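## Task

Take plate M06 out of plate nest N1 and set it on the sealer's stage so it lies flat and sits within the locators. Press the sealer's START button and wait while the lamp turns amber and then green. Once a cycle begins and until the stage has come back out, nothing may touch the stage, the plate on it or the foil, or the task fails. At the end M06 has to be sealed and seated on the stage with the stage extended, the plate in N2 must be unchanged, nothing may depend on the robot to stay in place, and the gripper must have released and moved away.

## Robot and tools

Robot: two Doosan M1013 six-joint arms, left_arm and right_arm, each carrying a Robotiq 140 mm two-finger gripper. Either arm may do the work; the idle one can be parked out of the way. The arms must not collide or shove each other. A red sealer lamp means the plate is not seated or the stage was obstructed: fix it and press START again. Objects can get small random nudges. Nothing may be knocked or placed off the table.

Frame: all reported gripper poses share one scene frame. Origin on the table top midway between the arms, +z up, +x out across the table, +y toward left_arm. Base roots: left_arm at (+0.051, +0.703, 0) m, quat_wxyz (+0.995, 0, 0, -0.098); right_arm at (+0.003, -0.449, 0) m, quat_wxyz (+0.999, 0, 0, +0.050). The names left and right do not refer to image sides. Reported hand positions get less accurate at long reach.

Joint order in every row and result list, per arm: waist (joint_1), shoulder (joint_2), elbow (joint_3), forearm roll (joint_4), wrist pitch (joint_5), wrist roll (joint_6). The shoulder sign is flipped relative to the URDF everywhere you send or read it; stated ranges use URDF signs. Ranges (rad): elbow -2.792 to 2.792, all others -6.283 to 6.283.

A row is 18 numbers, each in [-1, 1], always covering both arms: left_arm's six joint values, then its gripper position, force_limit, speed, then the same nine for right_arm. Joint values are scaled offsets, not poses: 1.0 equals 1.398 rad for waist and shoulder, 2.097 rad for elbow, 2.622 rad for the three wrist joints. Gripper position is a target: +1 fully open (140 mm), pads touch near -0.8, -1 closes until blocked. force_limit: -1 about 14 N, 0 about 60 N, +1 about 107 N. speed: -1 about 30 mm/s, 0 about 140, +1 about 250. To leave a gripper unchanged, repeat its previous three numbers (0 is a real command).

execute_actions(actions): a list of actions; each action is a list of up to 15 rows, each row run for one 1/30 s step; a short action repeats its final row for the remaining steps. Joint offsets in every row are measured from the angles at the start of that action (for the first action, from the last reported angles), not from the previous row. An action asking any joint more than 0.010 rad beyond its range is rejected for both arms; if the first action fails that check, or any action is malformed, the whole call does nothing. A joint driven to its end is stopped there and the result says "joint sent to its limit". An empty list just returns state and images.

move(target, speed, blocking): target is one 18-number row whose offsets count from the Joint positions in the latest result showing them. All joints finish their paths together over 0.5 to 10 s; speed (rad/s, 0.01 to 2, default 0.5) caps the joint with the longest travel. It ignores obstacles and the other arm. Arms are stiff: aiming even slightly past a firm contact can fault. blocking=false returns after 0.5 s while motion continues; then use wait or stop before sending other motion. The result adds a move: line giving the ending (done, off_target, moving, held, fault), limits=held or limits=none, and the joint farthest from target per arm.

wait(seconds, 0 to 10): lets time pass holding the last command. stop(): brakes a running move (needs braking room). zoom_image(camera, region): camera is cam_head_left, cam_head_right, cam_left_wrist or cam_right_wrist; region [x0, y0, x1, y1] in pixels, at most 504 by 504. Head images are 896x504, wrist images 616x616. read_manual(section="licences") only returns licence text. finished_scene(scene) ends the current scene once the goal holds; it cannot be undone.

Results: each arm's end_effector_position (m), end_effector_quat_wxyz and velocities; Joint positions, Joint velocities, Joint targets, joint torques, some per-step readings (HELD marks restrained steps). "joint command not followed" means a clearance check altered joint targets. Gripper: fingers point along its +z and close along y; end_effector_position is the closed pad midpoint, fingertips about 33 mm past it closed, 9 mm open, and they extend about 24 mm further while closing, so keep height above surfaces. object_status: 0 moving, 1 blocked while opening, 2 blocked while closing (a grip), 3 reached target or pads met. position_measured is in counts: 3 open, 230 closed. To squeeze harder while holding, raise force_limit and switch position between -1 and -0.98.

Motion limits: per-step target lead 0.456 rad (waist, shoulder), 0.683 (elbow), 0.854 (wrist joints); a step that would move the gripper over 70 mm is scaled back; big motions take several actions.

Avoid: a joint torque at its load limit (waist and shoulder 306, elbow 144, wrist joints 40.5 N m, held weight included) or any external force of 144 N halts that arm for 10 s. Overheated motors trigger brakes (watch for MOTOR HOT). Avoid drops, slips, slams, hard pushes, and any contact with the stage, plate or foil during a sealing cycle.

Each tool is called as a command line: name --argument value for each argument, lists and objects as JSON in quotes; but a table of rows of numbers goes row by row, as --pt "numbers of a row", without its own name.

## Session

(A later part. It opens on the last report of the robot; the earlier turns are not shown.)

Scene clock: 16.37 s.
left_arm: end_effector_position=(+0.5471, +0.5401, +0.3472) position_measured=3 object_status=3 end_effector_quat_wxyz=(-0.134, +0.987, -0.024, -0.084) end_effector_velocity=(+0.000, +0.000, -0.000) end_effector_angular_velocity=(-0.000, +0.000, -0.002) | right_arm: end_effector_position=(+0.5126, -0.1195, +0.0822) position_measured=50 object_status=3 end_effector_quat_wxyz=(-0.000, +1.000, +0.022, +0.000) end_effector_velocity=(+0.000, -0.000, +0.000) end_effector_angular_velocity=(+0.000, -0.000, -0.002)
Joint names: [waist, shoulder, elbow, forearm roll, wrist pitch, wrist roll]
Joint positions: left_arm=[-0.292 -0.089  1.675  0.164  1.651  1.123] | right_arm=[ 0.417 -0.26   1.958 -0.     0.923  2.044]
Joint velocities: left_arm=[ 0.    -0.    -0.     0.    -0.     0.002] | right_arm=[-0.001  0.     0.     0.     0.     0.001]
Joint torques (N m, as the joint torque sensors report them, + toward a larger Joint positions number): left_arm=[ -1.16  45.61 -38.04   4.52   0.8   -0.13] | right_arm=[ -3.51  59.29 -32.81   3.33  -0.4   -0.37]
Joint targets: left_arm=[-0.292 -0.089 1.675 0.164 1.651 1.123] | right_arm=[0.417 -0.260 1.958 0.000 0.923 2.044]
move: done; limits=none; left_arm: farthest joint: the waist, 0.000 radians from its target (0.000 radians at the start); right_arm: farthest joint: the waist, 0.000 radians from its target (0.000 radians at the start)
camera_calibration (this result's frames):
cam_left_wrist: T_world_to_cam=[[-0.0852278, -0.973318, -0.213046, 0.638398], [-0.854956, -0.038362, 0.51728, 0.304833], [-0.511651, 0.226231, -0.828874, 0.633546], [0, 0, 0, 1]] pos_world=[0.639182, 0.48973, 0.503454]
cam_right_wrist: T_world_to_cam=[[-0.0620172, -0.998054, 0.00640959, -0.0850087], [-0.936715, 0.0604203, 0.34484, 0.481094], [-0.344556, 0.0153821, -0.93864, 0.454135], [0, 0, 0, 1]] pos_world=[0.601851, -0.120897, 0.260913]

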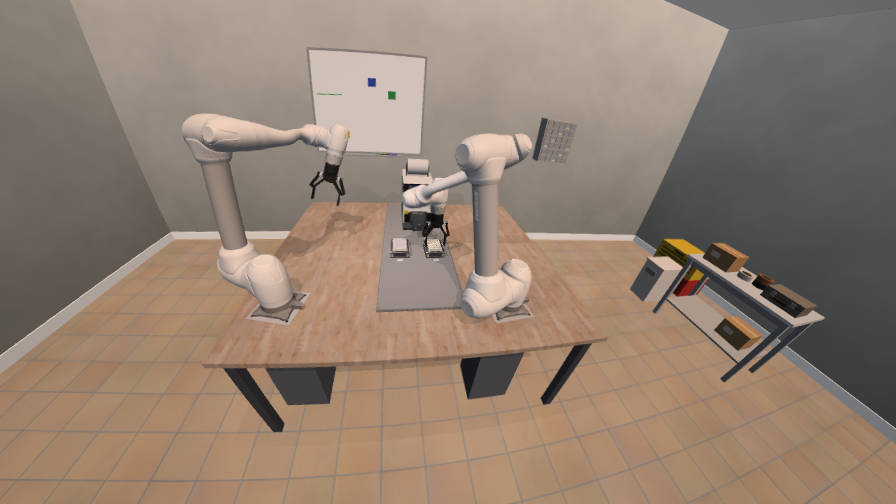

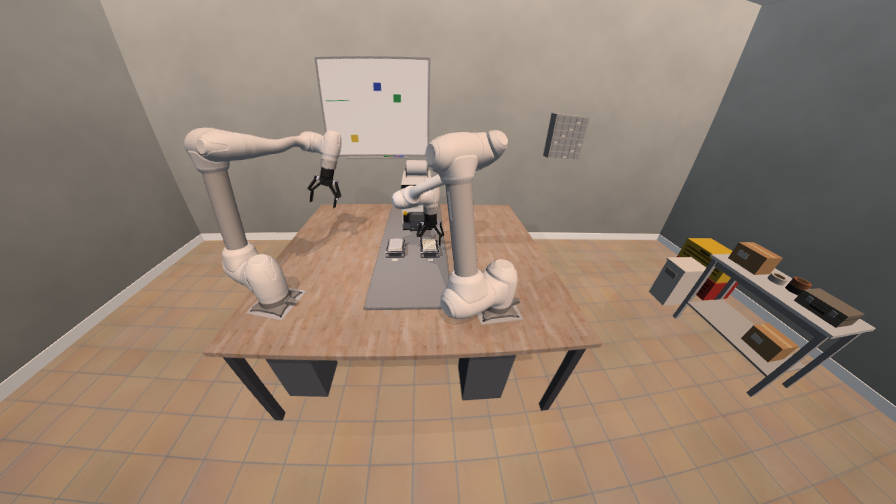

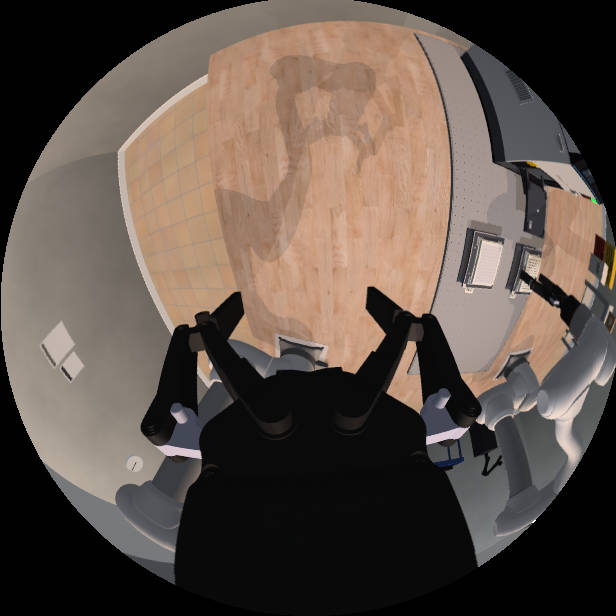

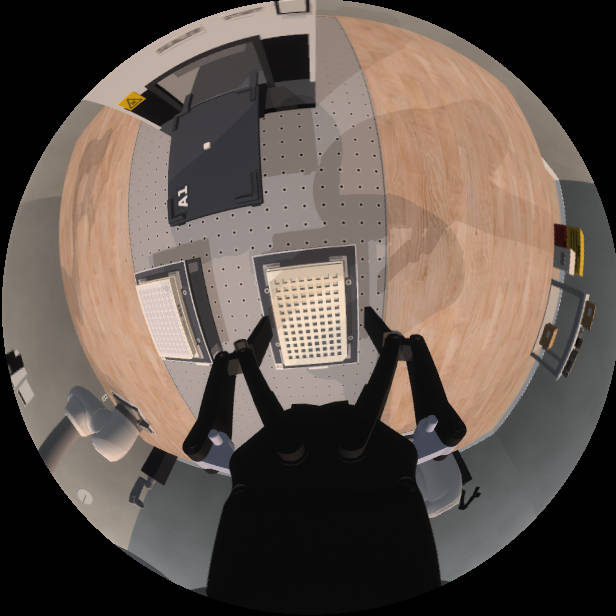

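move --target '[0,0,0,0,0,0,1,0,0, 0.0079,-0.0043,-0.0039,0,0.0008,0.0042,0.62,0,0]' --speed 0.05

zoom_image --camera "cam_right_wrist" --region '[200, 180, 440, 400]'

zoom_image --camera "cam_head_right" --region '[400, 210, 470, 270]'

Scene clock: 18.87 s.
left_arm: end_effector_position=(+0.5471, +0.5400, +0.3472) position_measured=3 object_status=3 end_effector_quat_wxyz=(-0.134, +0.987, -0.024, -0.084) end_effector_velocity=(+0.000, +0.000, -0.000) end_effector_angular_velocity=(+0.001, -0.000, +0.001) | right_arm: end_effector_position=(+0.5127, -0.1117, +0.0822) position_measured=50 object_status=3 end_effector_quat_wxyz=(-0.000, +1.000, +0.022, +0.000) end_effector_velocity=(-0.000, +0.001, +0.000) end_effector_angular_velocity=(-0.000, -0.001, +0.002)
Joint names: [waist, shoulder, elbow, forearm roll, wrist pitch, wrist roll]
Joint positions: left_arm=[-0.292 -0.089  1.675  0.164  1.651  1.123] | right_arm=[ 0.428 -0.266  1.949  0.     0.926  2.055]
Joint velocities: left_arm=[-0.    -0.     0.     0.    -0.    -0.001] | right_arm=[ 0.002  0.001  0.    -0.001 -0.    -0.   ]
Joint torques (N m, as the joint torque sensors report them, + toward a larger Joint positions number): left_arm=[ -0.94  45.99 -38.35   4.63   0.94  -0.23] | right_arm=[ -3.21  61.13 -32.22   3.38  -0.45  -0.34]
Joint targets: left_arm=[-0.292 -0.089 1.675 0.164 1.651 1.123] | right_arm=[0.428 -0.266 1.949 -0.000 0.926 2.055]
move: done; limits=none; left_arm: farthest joint: the waist, 0.000 radians from its target (0.000 radians at the start); right_arm: farthest joint: the waist, 0.000 radians from its target (0.011 radians at the start)
camera_calibration (this result's frames):
cam_left_wrist: T_world_to_cam=[[-0.0852757, -0.973314, -0.213046, 0.638397], [-0.854958, -0.0383197, 0.51728, 0.304803], [-0.51164, 0.226256, -0.828874, 0.633528], [0, 0, 0, 1]] pos_world=[0.639172, 0.489701, 0.503454]
cam_right_wrist: T_world_to_cam=[[-0.062027, -0.998054, 0.0063253, -0.0772012], [-0.936726, 0.0604009, 0.344814, 0.480704], [-0.344525, 0.0154627, -0.93865, 0.454032], [0, 0, 0, 1]] pos_world=[0.601925, -0.113107, 0.260912]

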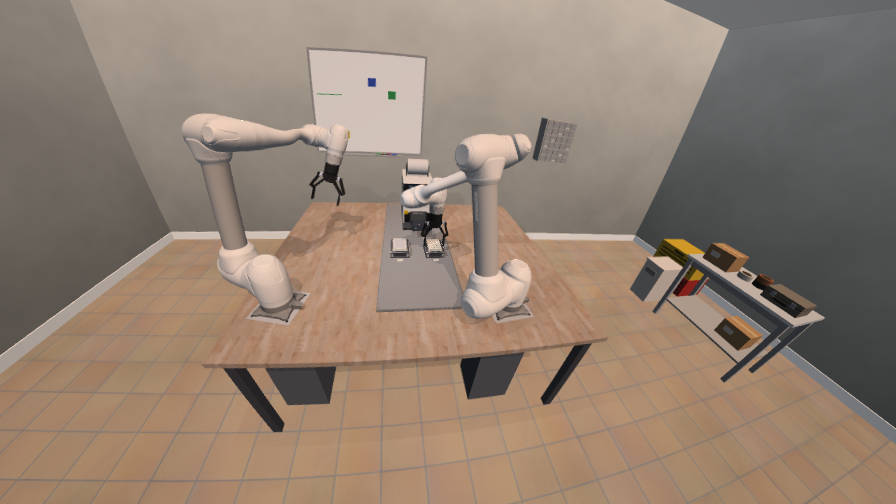

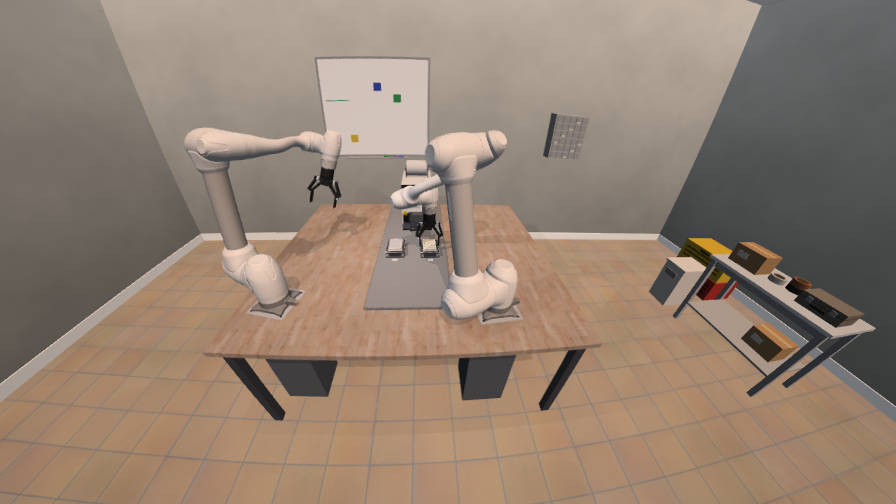

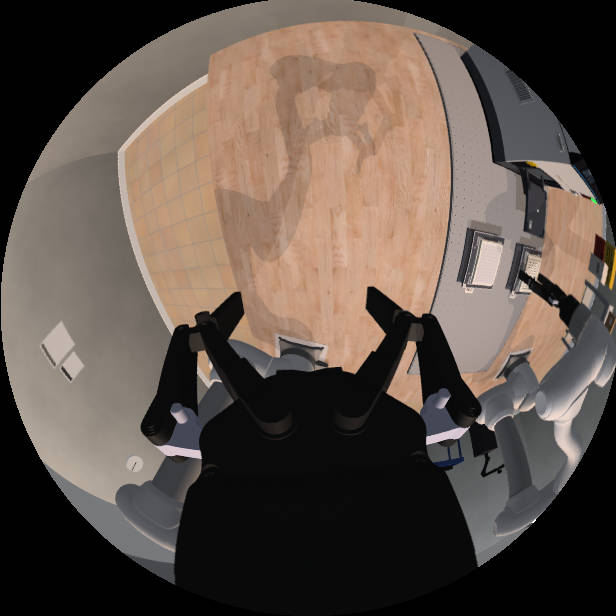

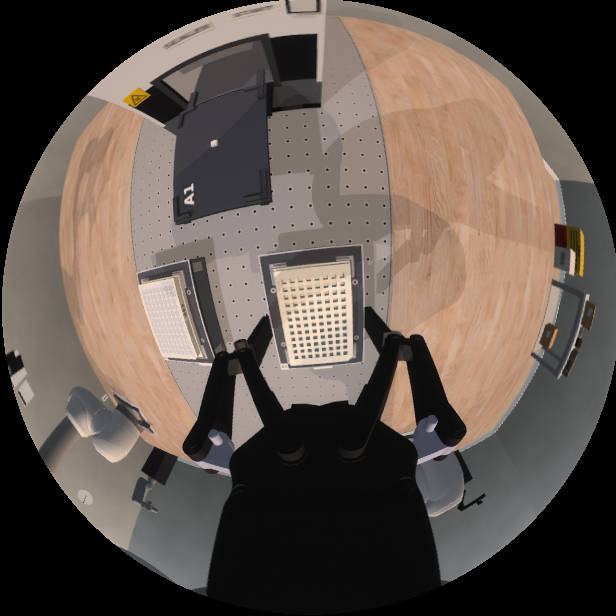

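Region (200, 180, 440, 400) of cam_right_wrist's 616x616 image, scaled by 2.100, with more detail than that image has; it fills the top 462 rows of this view, and the rest is white.

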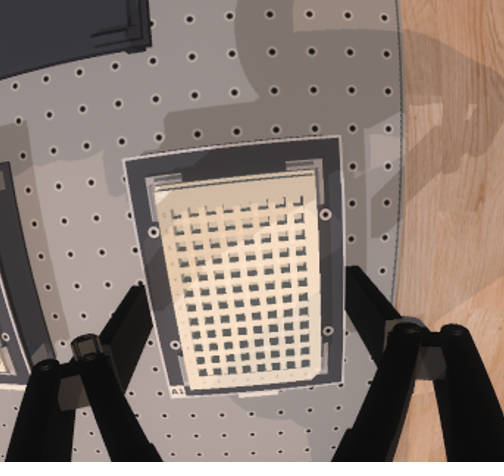

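Region (400, 210, 470, 270) of cam_head_right's 896x504 image, scaled by 7.200, with more detail than that image has; it fills the top 432 rows of this view, and the rest is white.

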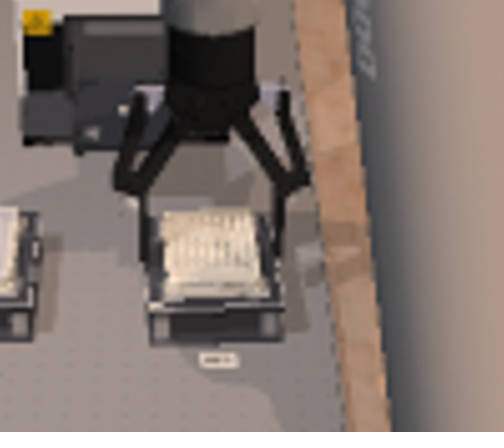

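move --target '[0,0,0,0,0,0,1,0,0, 0,0.0023,-0.0012,0,0.0021,0,-1,-0.3,-0.6]' --speed 0.05

zoom_image --camera "cam_head_right" --region '[400, 210, 470, 270]'

Scene clock: 20.37 s.
left_arm: end_effector_position=(+0.5471, +0.5401, +0.3472) position_measured=3 object_status=3 end_effector_quat_wxyz=(-0.134, +0.987, -0.024, -0.084) end_effector_velocity=(-0.000, +0.000, +0.000) end_effector_angular_velocity=(+0.001, +0.000, +0.000) | right_arm: end_effector_position=(+0.5127, -0.1117, +0.0852) position_measured=108 object_status=0 end_effector_quat_wxyz=(-0.000, +1.000, +0.022, +0.000) end_effector_velocity=(+0.001, -0.000, +0.000) end_effector_angular_velocity=(+0.000, -0.000, -0.000)
Joint names: [waist, shoulder, elbow, forearm roll, wrist pitch, wrist roll]
Joint positions: left_arm=[-0.292 -0.089  1.675  0.164  1.651  1.123] | right_arm=[ 0.428 -0.263  1.947 -0.     0.931  2.055]
Joint velocities: left_arm=[ 0.     0.     0.     0.     0.001 -0.   ] | right_arm=[-0.001 -0.    -0.001 -0.     0.    -0.   ]
Joint torques (N m, as the joint torque sensors report them, + toward a larger Joint positions number): left_arm=[ -1.27  45.84 -38.49   4.67   0.97  -0.18] | right_arm=[ -3.44  59.17 -32.3    3.16  -0.22  -0.21]
Joint targets: left_arm=[-0.292 -0.089 1.675 0.164 1.651 1.123] | right_arm=[0.428 -0.263 1.947 0.000 0.931 2.055]
move: done; limits=none; left_arm: farthest joint: the waist, 0.000 radians from its target (0.000 radians at the start); right_arm: farthest joint: the wrist pitch, 0.001 radians from its target (0.006 radians at the start)
camera_calibration (this result's frames):
cam_left_wrist: T_world_to_cam=[[-0.0852291, -0.973318, -0.213046, 0.638398], [-0.854956, -0.0383607, 0.51728, 0.304832], [-0.51165, 0.226232, -0.828874, 0.633545], [0, 0, 0, 1]] pos_world=[0.639182, 0.489729, 0.503454]
cam_right_wrist: T_world_to_cam=[[-0.0619841, -0.998058, 0.00625943, -0.0772089], [-0.936795, 0.0603408, 0.344636, 0.47975], [-0.344344, 0.0154981, -0.938716, 0.456841], [0, 0, 0, 1]] pos_world=[0.601952, -0.113088, 0.263988]

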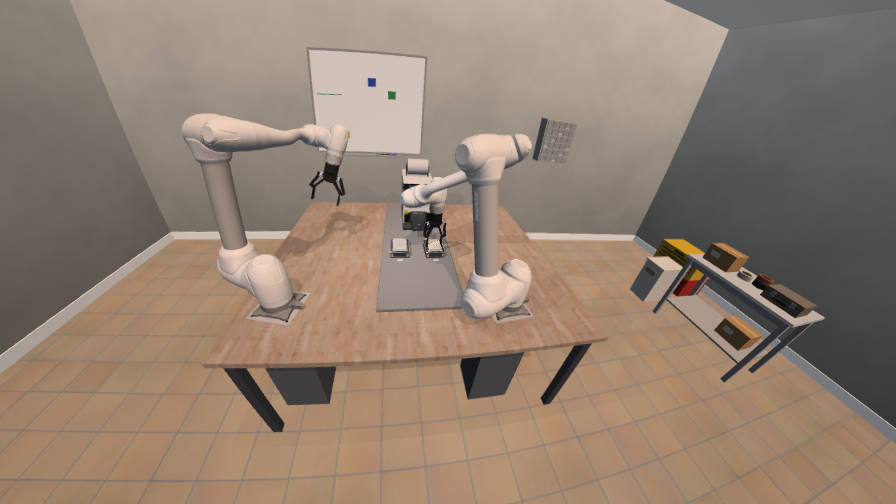

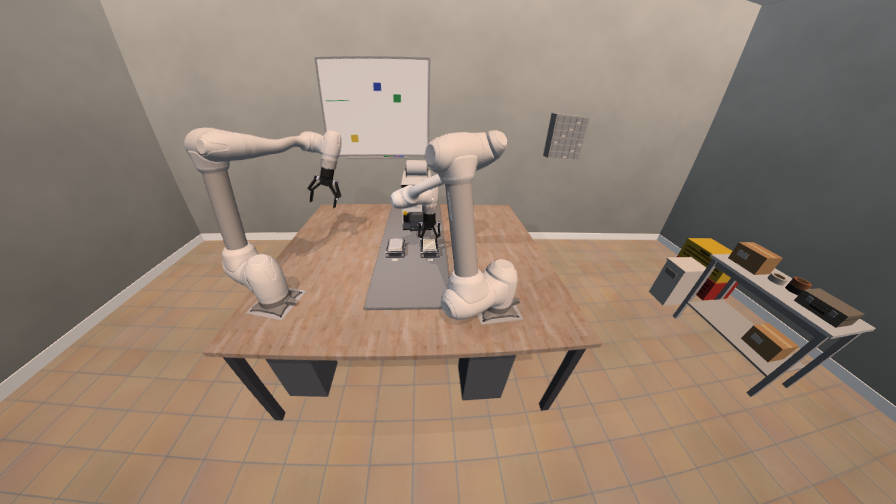

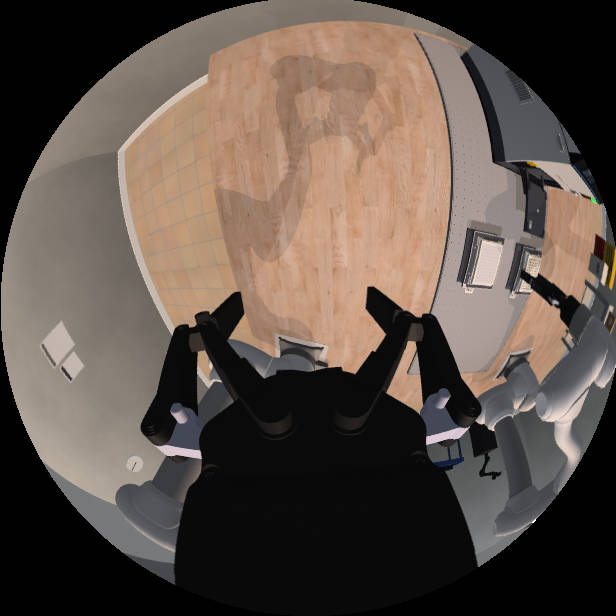

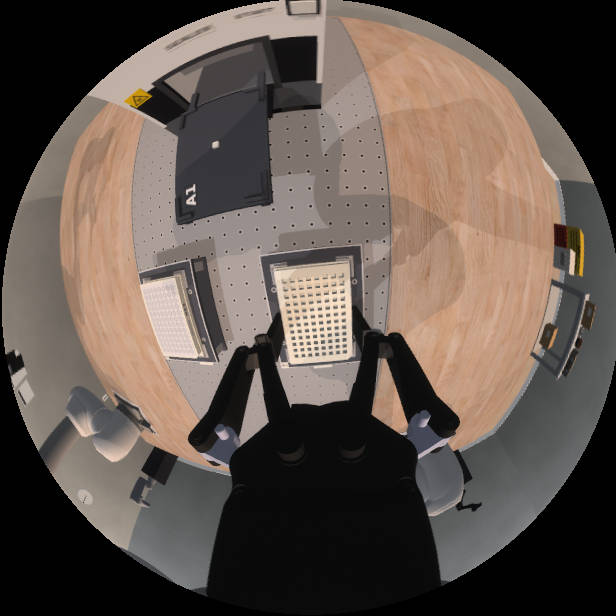

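Region (400, 210, 470, 270) of cam_head_right's 896x504 image, scaled by 7.200, with more detail than that image has; it fills the top 432 rows of this view, and the rest is white.

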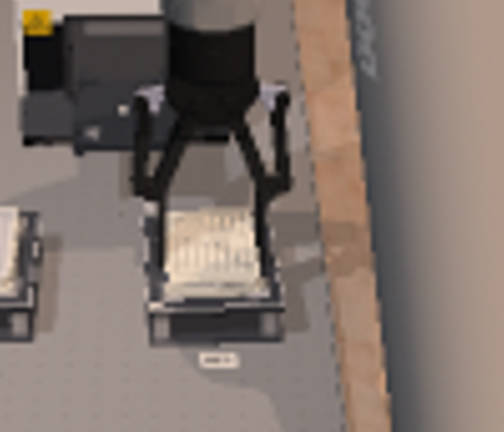

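move --target '[0,0,0,0,0,0,1,0,0, 0,0.0225,-0.0117,0,0.0213,0,-1,-0.3,-0.6]' --speed 0.08

zoom_image --camera "cam_head_right" --region '[400, 210, 470, 270]'

zoom_image --camera "cam_right_wrist" --region '[150, 80, 440, 400]'

Scene clock: 21.87 s.
left_arm: end_effector_position=(+0.5471, +0.5401, +0.3472) position_measured=3 object_status=3 end_effector_quat_wxyz=(-0.134, +0.987, -0.024, -0.084) end_effector_velocity=(-0.000, -0.000, -0.000) end_effector_angular_velocity=(-0.002, +0.001, -0.001) | right_arm: end_effector_position=(+0.5119, -0.1122, +0.1156) position_measured=108 object_status=2 end_effector_quat_wxyz=(-0.000, +1.000, +0.022, +0.000) end_effector_velocity=(+0.000, -0.001, +0.000) end_effector_angular_velocity=(-0.001, -0.000, +0.000)
Joint names: [waist, shoulder, elbow, forearm roll, wrist pitch, wrist roll]
Joint positions: left_arm=[-0.292 -0.089  1.675  0.164  1.651  1.123] | right_arm=[ 0.428 -0.232  1.922  0.     0.987  2.055]
Joint velocities: left_arm=[ 0.     0.     0.    -0.002 -0.     0.001] | right_arm=[-0.001  0.     0.    -0.001  0.    -0.   ]
Joint torques (N m, as the joint torque sensors report them, + toward a larger Joint positions number): left_arm=[ -1.09  46.46 -38.48   4.77   0.83  -0.14] | right_arm=[ -2.76  58.9  -34.3    3.81  -0.29  -0.45]
Joint targets: left_arm=[-0.292 -0.089 1.675 0.164 1.651 1.123] | right_arm=[0.428 -0.231 1.922 -0.000 0.987 2.055]
move: done; limits=none; left_arm: farthest joint: the waist, 0.000 radians from its target (0.000 radians at the start); right_arm: farthest joint: the waist, 0.000 radians from its target (0.000 radians at the start)
camera_calibration (this result's frames):
cam_left_wrist: T_world_to_cam=[[-0.0852352, -0.973317, -0.213046, 0.638398], [-0.854956, -0.0383552, 0.51728, 0.304828], [-0.511649, 0.226235, -0.828875, 0.633543], [0, 0, 0, 1]] pos_world=[0.639181, 0.489726, 0.503454]
cam_right_wrist: T_world_to_cam=[[-0.0620103, -0.998057, 0.00615798, -0.0778704], [-0.936826, 0.0603319, 0.344553, 0.468588], [-0.344255, 0.0155969, -0.938747, 0.485069], [0, 0, 0, 1]] pos_world=[0.601144, -0.113555, 0.294383]

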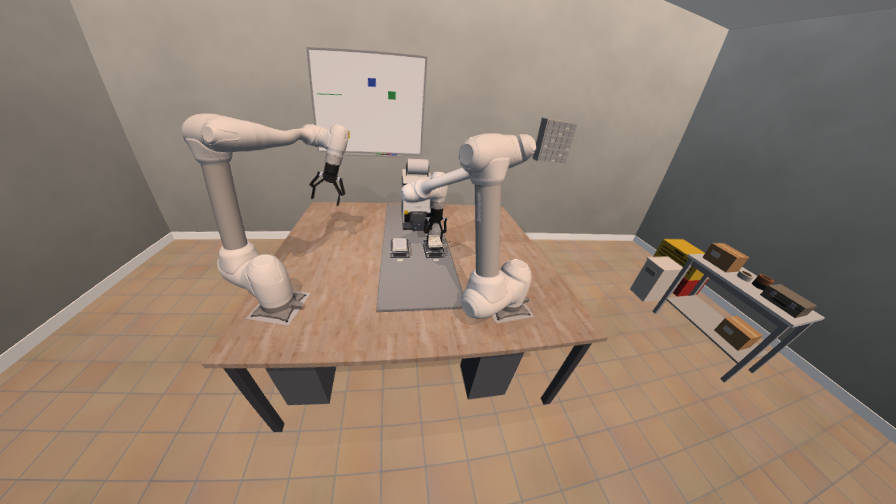

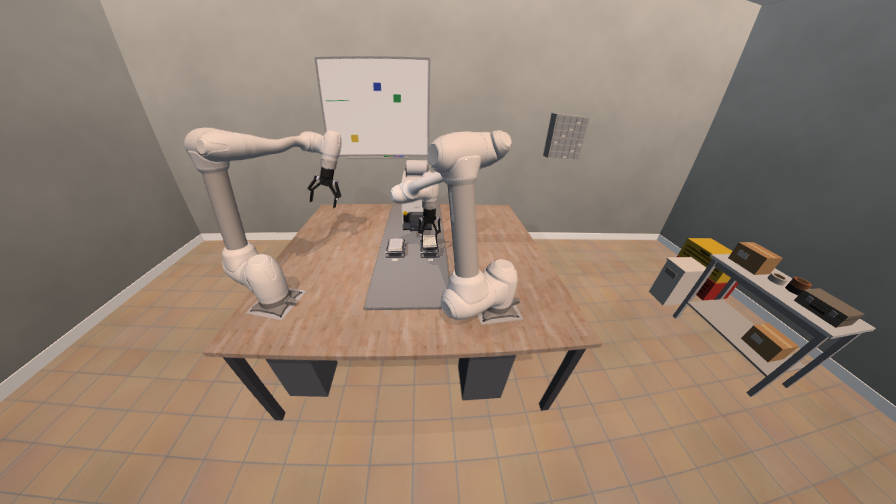

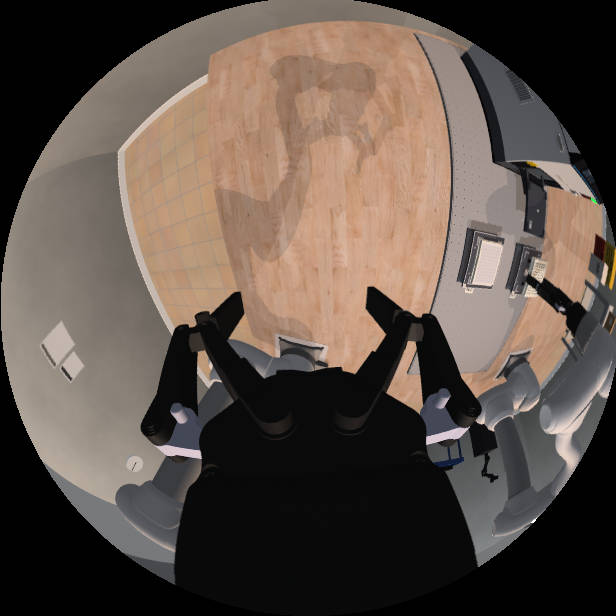

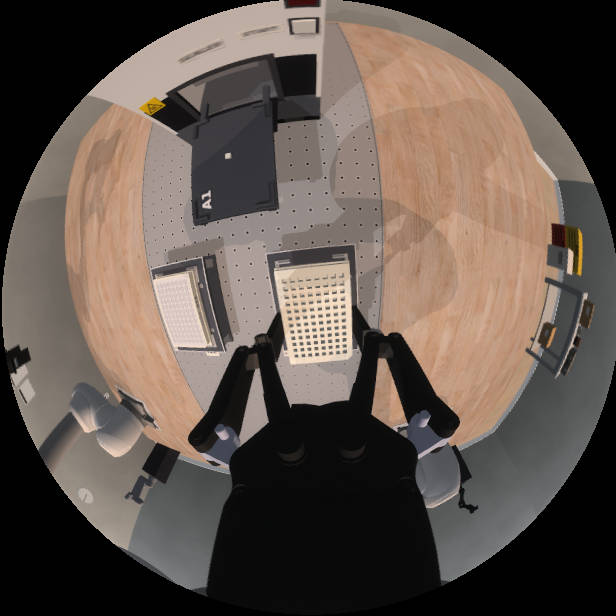

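Region (400, 210, 470, 270) of cam_head_right's 896x504 image, scaled by 7.200, with more detail than that image has; it fills the top 432 rows of this view, and the rest is white.

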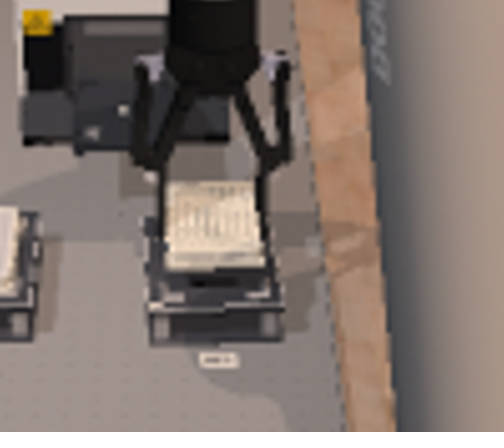

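Region (150, 80, 440, 400) of cam_right_wrist's 616x616 image, scaled by 1.575, with more detail than that image has; it fills the left 457 columns of this view, and the rest is white.

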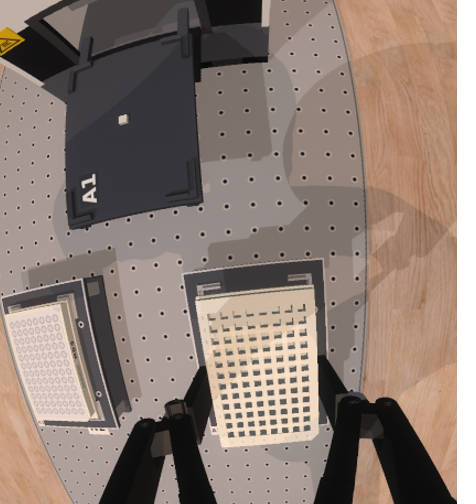

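move --target '[0,0,0,0,0,0,1,0,0, 0,0.0541,-0.047,0,0.0666,0,-1,-0.3,-0.6]' --speed 0.4

move --target '[0,0,0,0,0,0,1,0,0, -0.0245,-0.2246,-0.204,0,0.0434,-0.0135,-1,-0.3,-0.6]' --speed 0.35

zoom_image --camera "cam_right_wrist" --region '[180, 130, 460, 400]'

zoom_image --camera "cam_head_left" --region '[380, 150, 480, 260]'

Scene clock: 25.30 s.
left_arm: end_effector_position=(+0.5471, +0.5401, +0.3472) position_measured=3 object_status=3 end_effector_quat_wxyz=(-0.134, +0.987, -0.024, -0.084) end_effector_velocity=(-0.000, +0.000, -0.000) end_effector_angular_velocity=(+0.001, +0.002, -0.001) | right_arm: end_effector_position=(+0.5120, -0.1121, +0.2101) position_measured=108 object_status=2 end_effector_quat_wxyz=(-0.000, +1.000, +0.022, +0.000) end_effector_velocity=(+0.001, -0.000, +0.000) end_effector_angular_velocity=(+0.001, -0.001, -0.002)
Joint names: [waist, shoulder, elbow, forearm roll, wrist pitch, wrist roll]
Joint positions: left_arm=[-0.292 -0.089  1.675  0.164  1.651  1.123] | right_arm=[ 0.428 -0.156  1.824  0.     1.161  2.055]
Joint velocities: left_arm=[ 0.    -0.001  0.     0.     0.001  0.002] | right_arm=[-0.001 -0.    -0.001  0.     0.     0.001]
Joint torques (N m, as the joint torque sensors report them, + toward a larger Joint positions number): left_arm=[ -1.08  46.1  -38.45   4.63   0.81  -0.19] | right_arm=[ -2.95  54.18 -37.95   3.87  -0.44  -0.31]
Joint targets: left_arm=[-0.292 -0.089 1.675 0.164 1.651 1.123] | right_arm=[0.428 -0.156 1.824 0.000 1.161 2.055]
move: done; limits=none; left_arm: farthest joint: the waist, 0.000 radians from its target (0.000 radians at the start); right_arm: farthest joint: the elbow, 0.001 radians from its target (0.099 radians at the start)
camera_calibration (this result's frames):
cam_left_wrist: T_world_to_cam=[[-0.0852353, -0.973317, -0.213045, 0.638398], [-0.854956, -0.0383551, 0.51728, 0.304828], [-0.511649, 0.226235, -0.828875, 0.633543], [0, 0, 0, 1]] pos_world=[0.639181, 0.489726, 0.503454]
cam_right_wrist: T_world_to_cam=[[-0.0620126, -0.998055, 0.00640972, -0.0784278], [-0.936684, 0.0604146, 0.344925, 0.435985], [-0.344642, 0.0153858, -0.938608, 0.573965], [0, 0, 0, 1]] pos_world=[0.601328, -0.113446, 0.388848]

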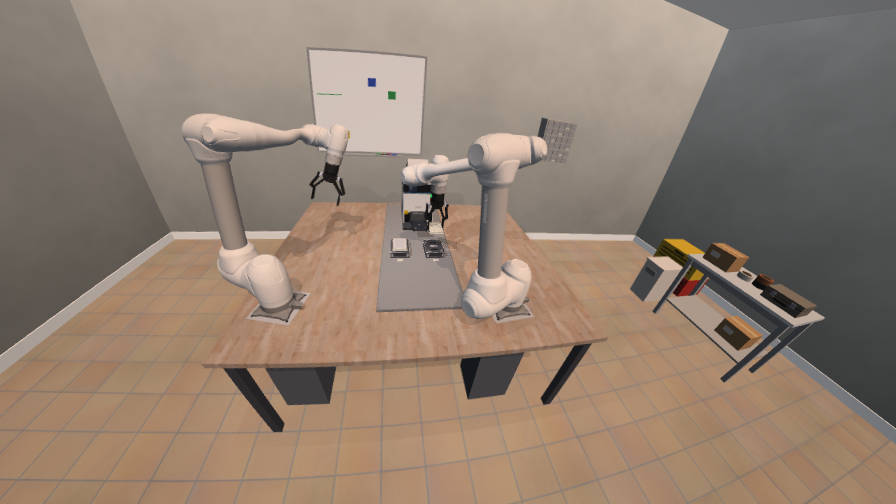

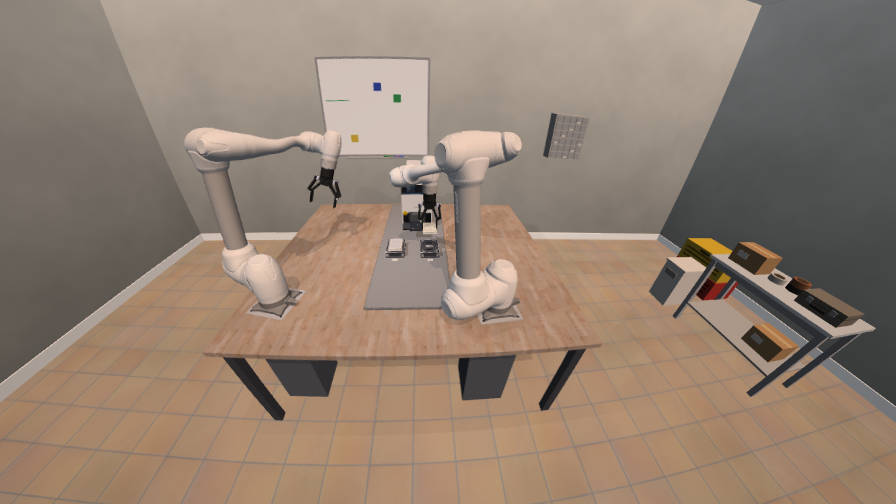

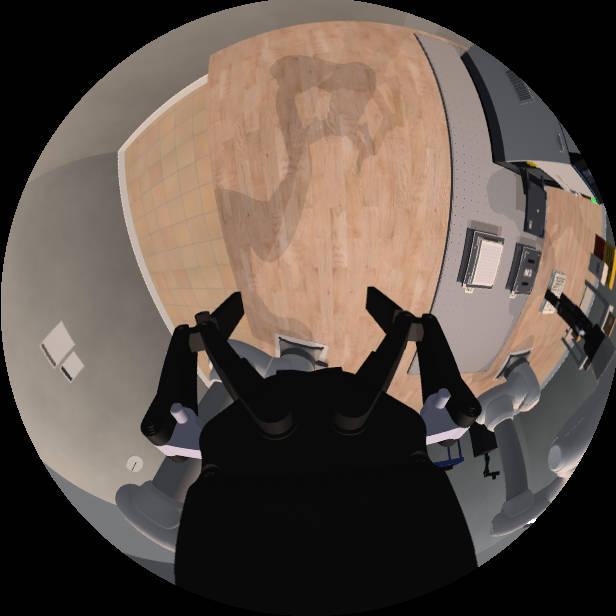

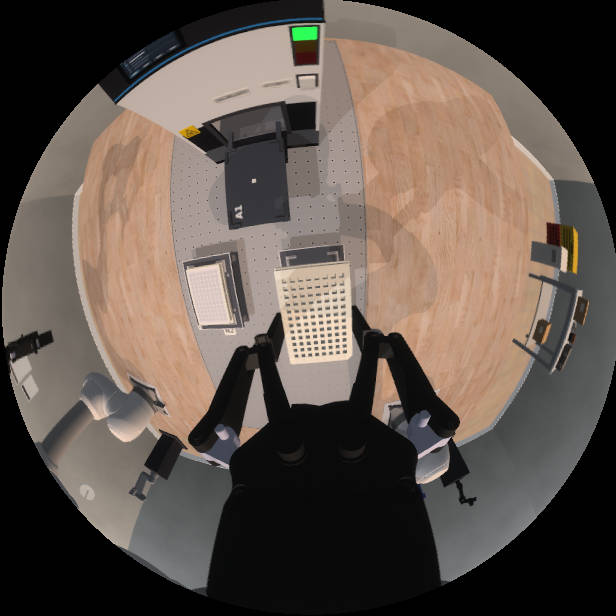

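Scene clock: 26.87 s.
left_arm: end_effector_position=(+0.5471, +0.5401, +0.3472) position_measured=3 object_status=3 end_effector_quat_wxyz=(-0.134, +0.987, -0.024, -0.084) end_effector_velocity=(-0.000, +0.000, +0.000) end_effector_angular_velocity=(+0.001, +0.000, -0.001) | right_arm: end_effector_position=(+0.7050, -0.0318, +0.2101) position_measured=108 object_status=2 end_effector_quat_wxyz=(-0.000, +1.000, +0.023, +0.000) end_effector_velocity=(-0.000, +0.000, -0.000) end_effector_angular_velocity=(-0.000, -0.000, +0.001)
Joint names: [waist, shoulder, elbow, forearm roll, wrist pitch, wrist roll]
Joint positions: left_arm=[-0.292 -0.089  1.675  0.164  1.651  1.123] | right_arm=[ 0.394 -0.47   1.396  0.     1.275  2.02 ]
Joint velocities: left_arm=[-0.     0.    -0.     0.001  0.001  0.001] | right_arm=[ 0.001 -0.    -0.    -0.001  0.    -0.   ]
Joint torques (N m, as the joint torque sensors report them, + toward a larger Joint positions number): left_arm=[ -0.29  46.34 -38.39   4.55   0.94  -0.11] | right_arm=[ -3.12  85.61 -39.05   4.02  -0.35  -0.31]
Joint targets: left_arm=[-0.292 -0.089 1.675 0.164 1.651 1.123] | right_arm=[0.394 -0.470 1.396 0.000 1.275 2.020]
move: done; limits=none; left_arm: farthest joint: the waist, 0.000 radians from its target (0.000 radians at the start); right_arm: farthest joint: the waist, 0.000 radians from its target (0.035 radians at the start)
camera_calibration (this result's frames):
cam_left_wrist: T_world_to_cam=[[-0.0852352, -0.973317, -0.213045, 0.638398], [-0.854956, -0.0383552, 0.51728, 0.304828], [-0.511649, 0.226235, -0.828875, 0.633543], [0, 0, 0, 1]] pos_world=[0.639181, 0.489726, 0.503454]
cam_right_wrist: T_world_to_cam=[[-0.0608857, -0.998124, 0.00639035, 0.0128553], [-0.93677, 0.0593511, 0.344877, 0.611893], [-0.344609, 0.0150118, -0.938626, 0.639217], [0, 0, 0, 1]] pos_world=[0.794266, -0.0330812, 0.388876]

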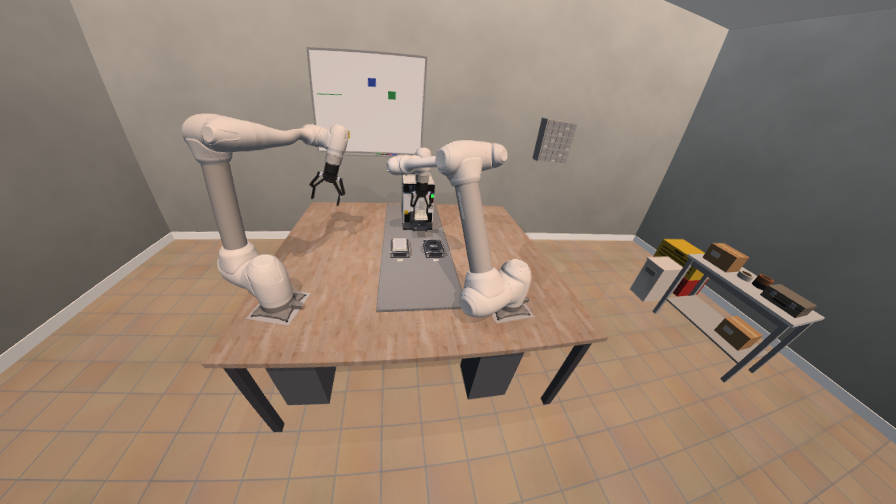

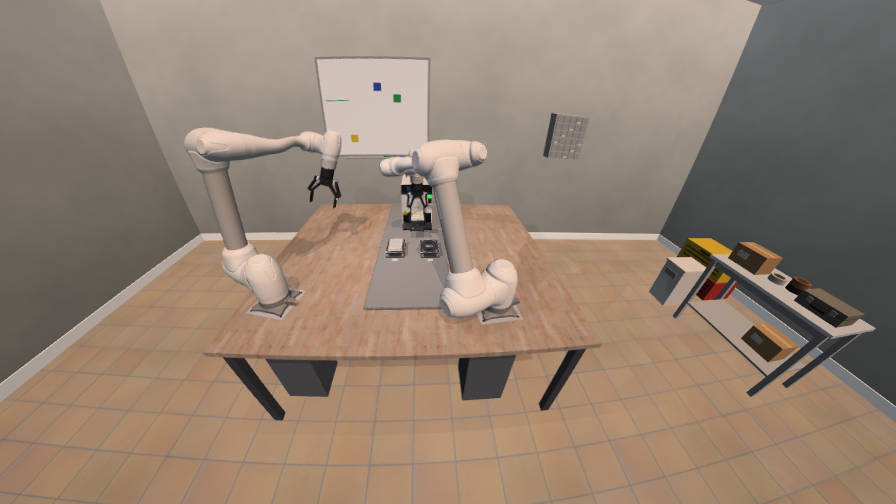

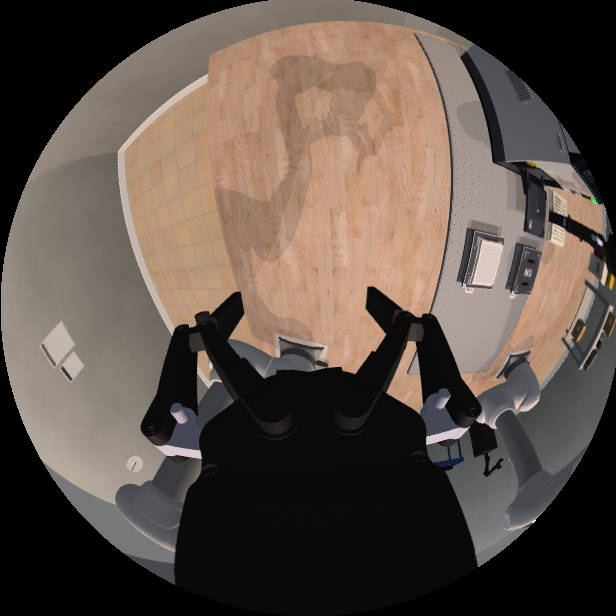

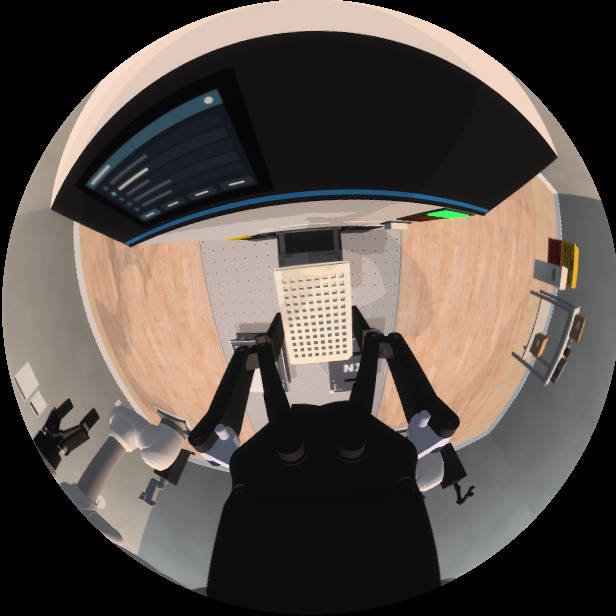

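Region (180, 130, 460, 400) of cam_right_wrist's 616x616 image, scaled by 1.800, with more detail than that image has; it fills the top 486 rows of this view, and the rest is white.

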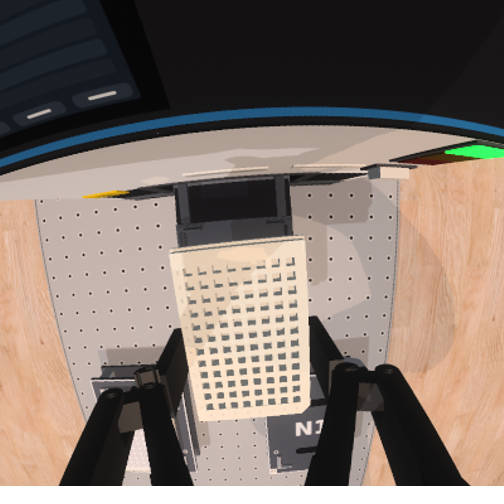

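Region (380, 150, 480, 260) of cam_head_left's 896x504 image, scaled by 4.582, with more detail than that image has; it fills the left 458 columns of this view, and the rest is white.

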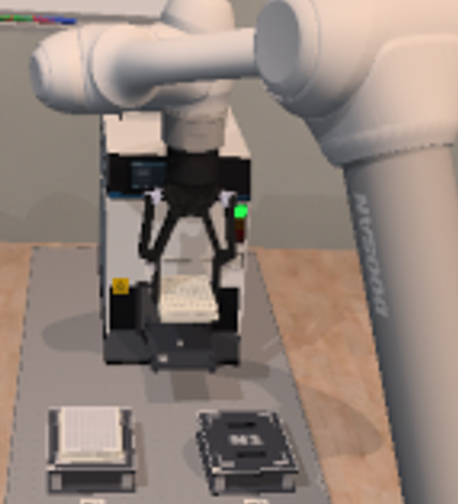

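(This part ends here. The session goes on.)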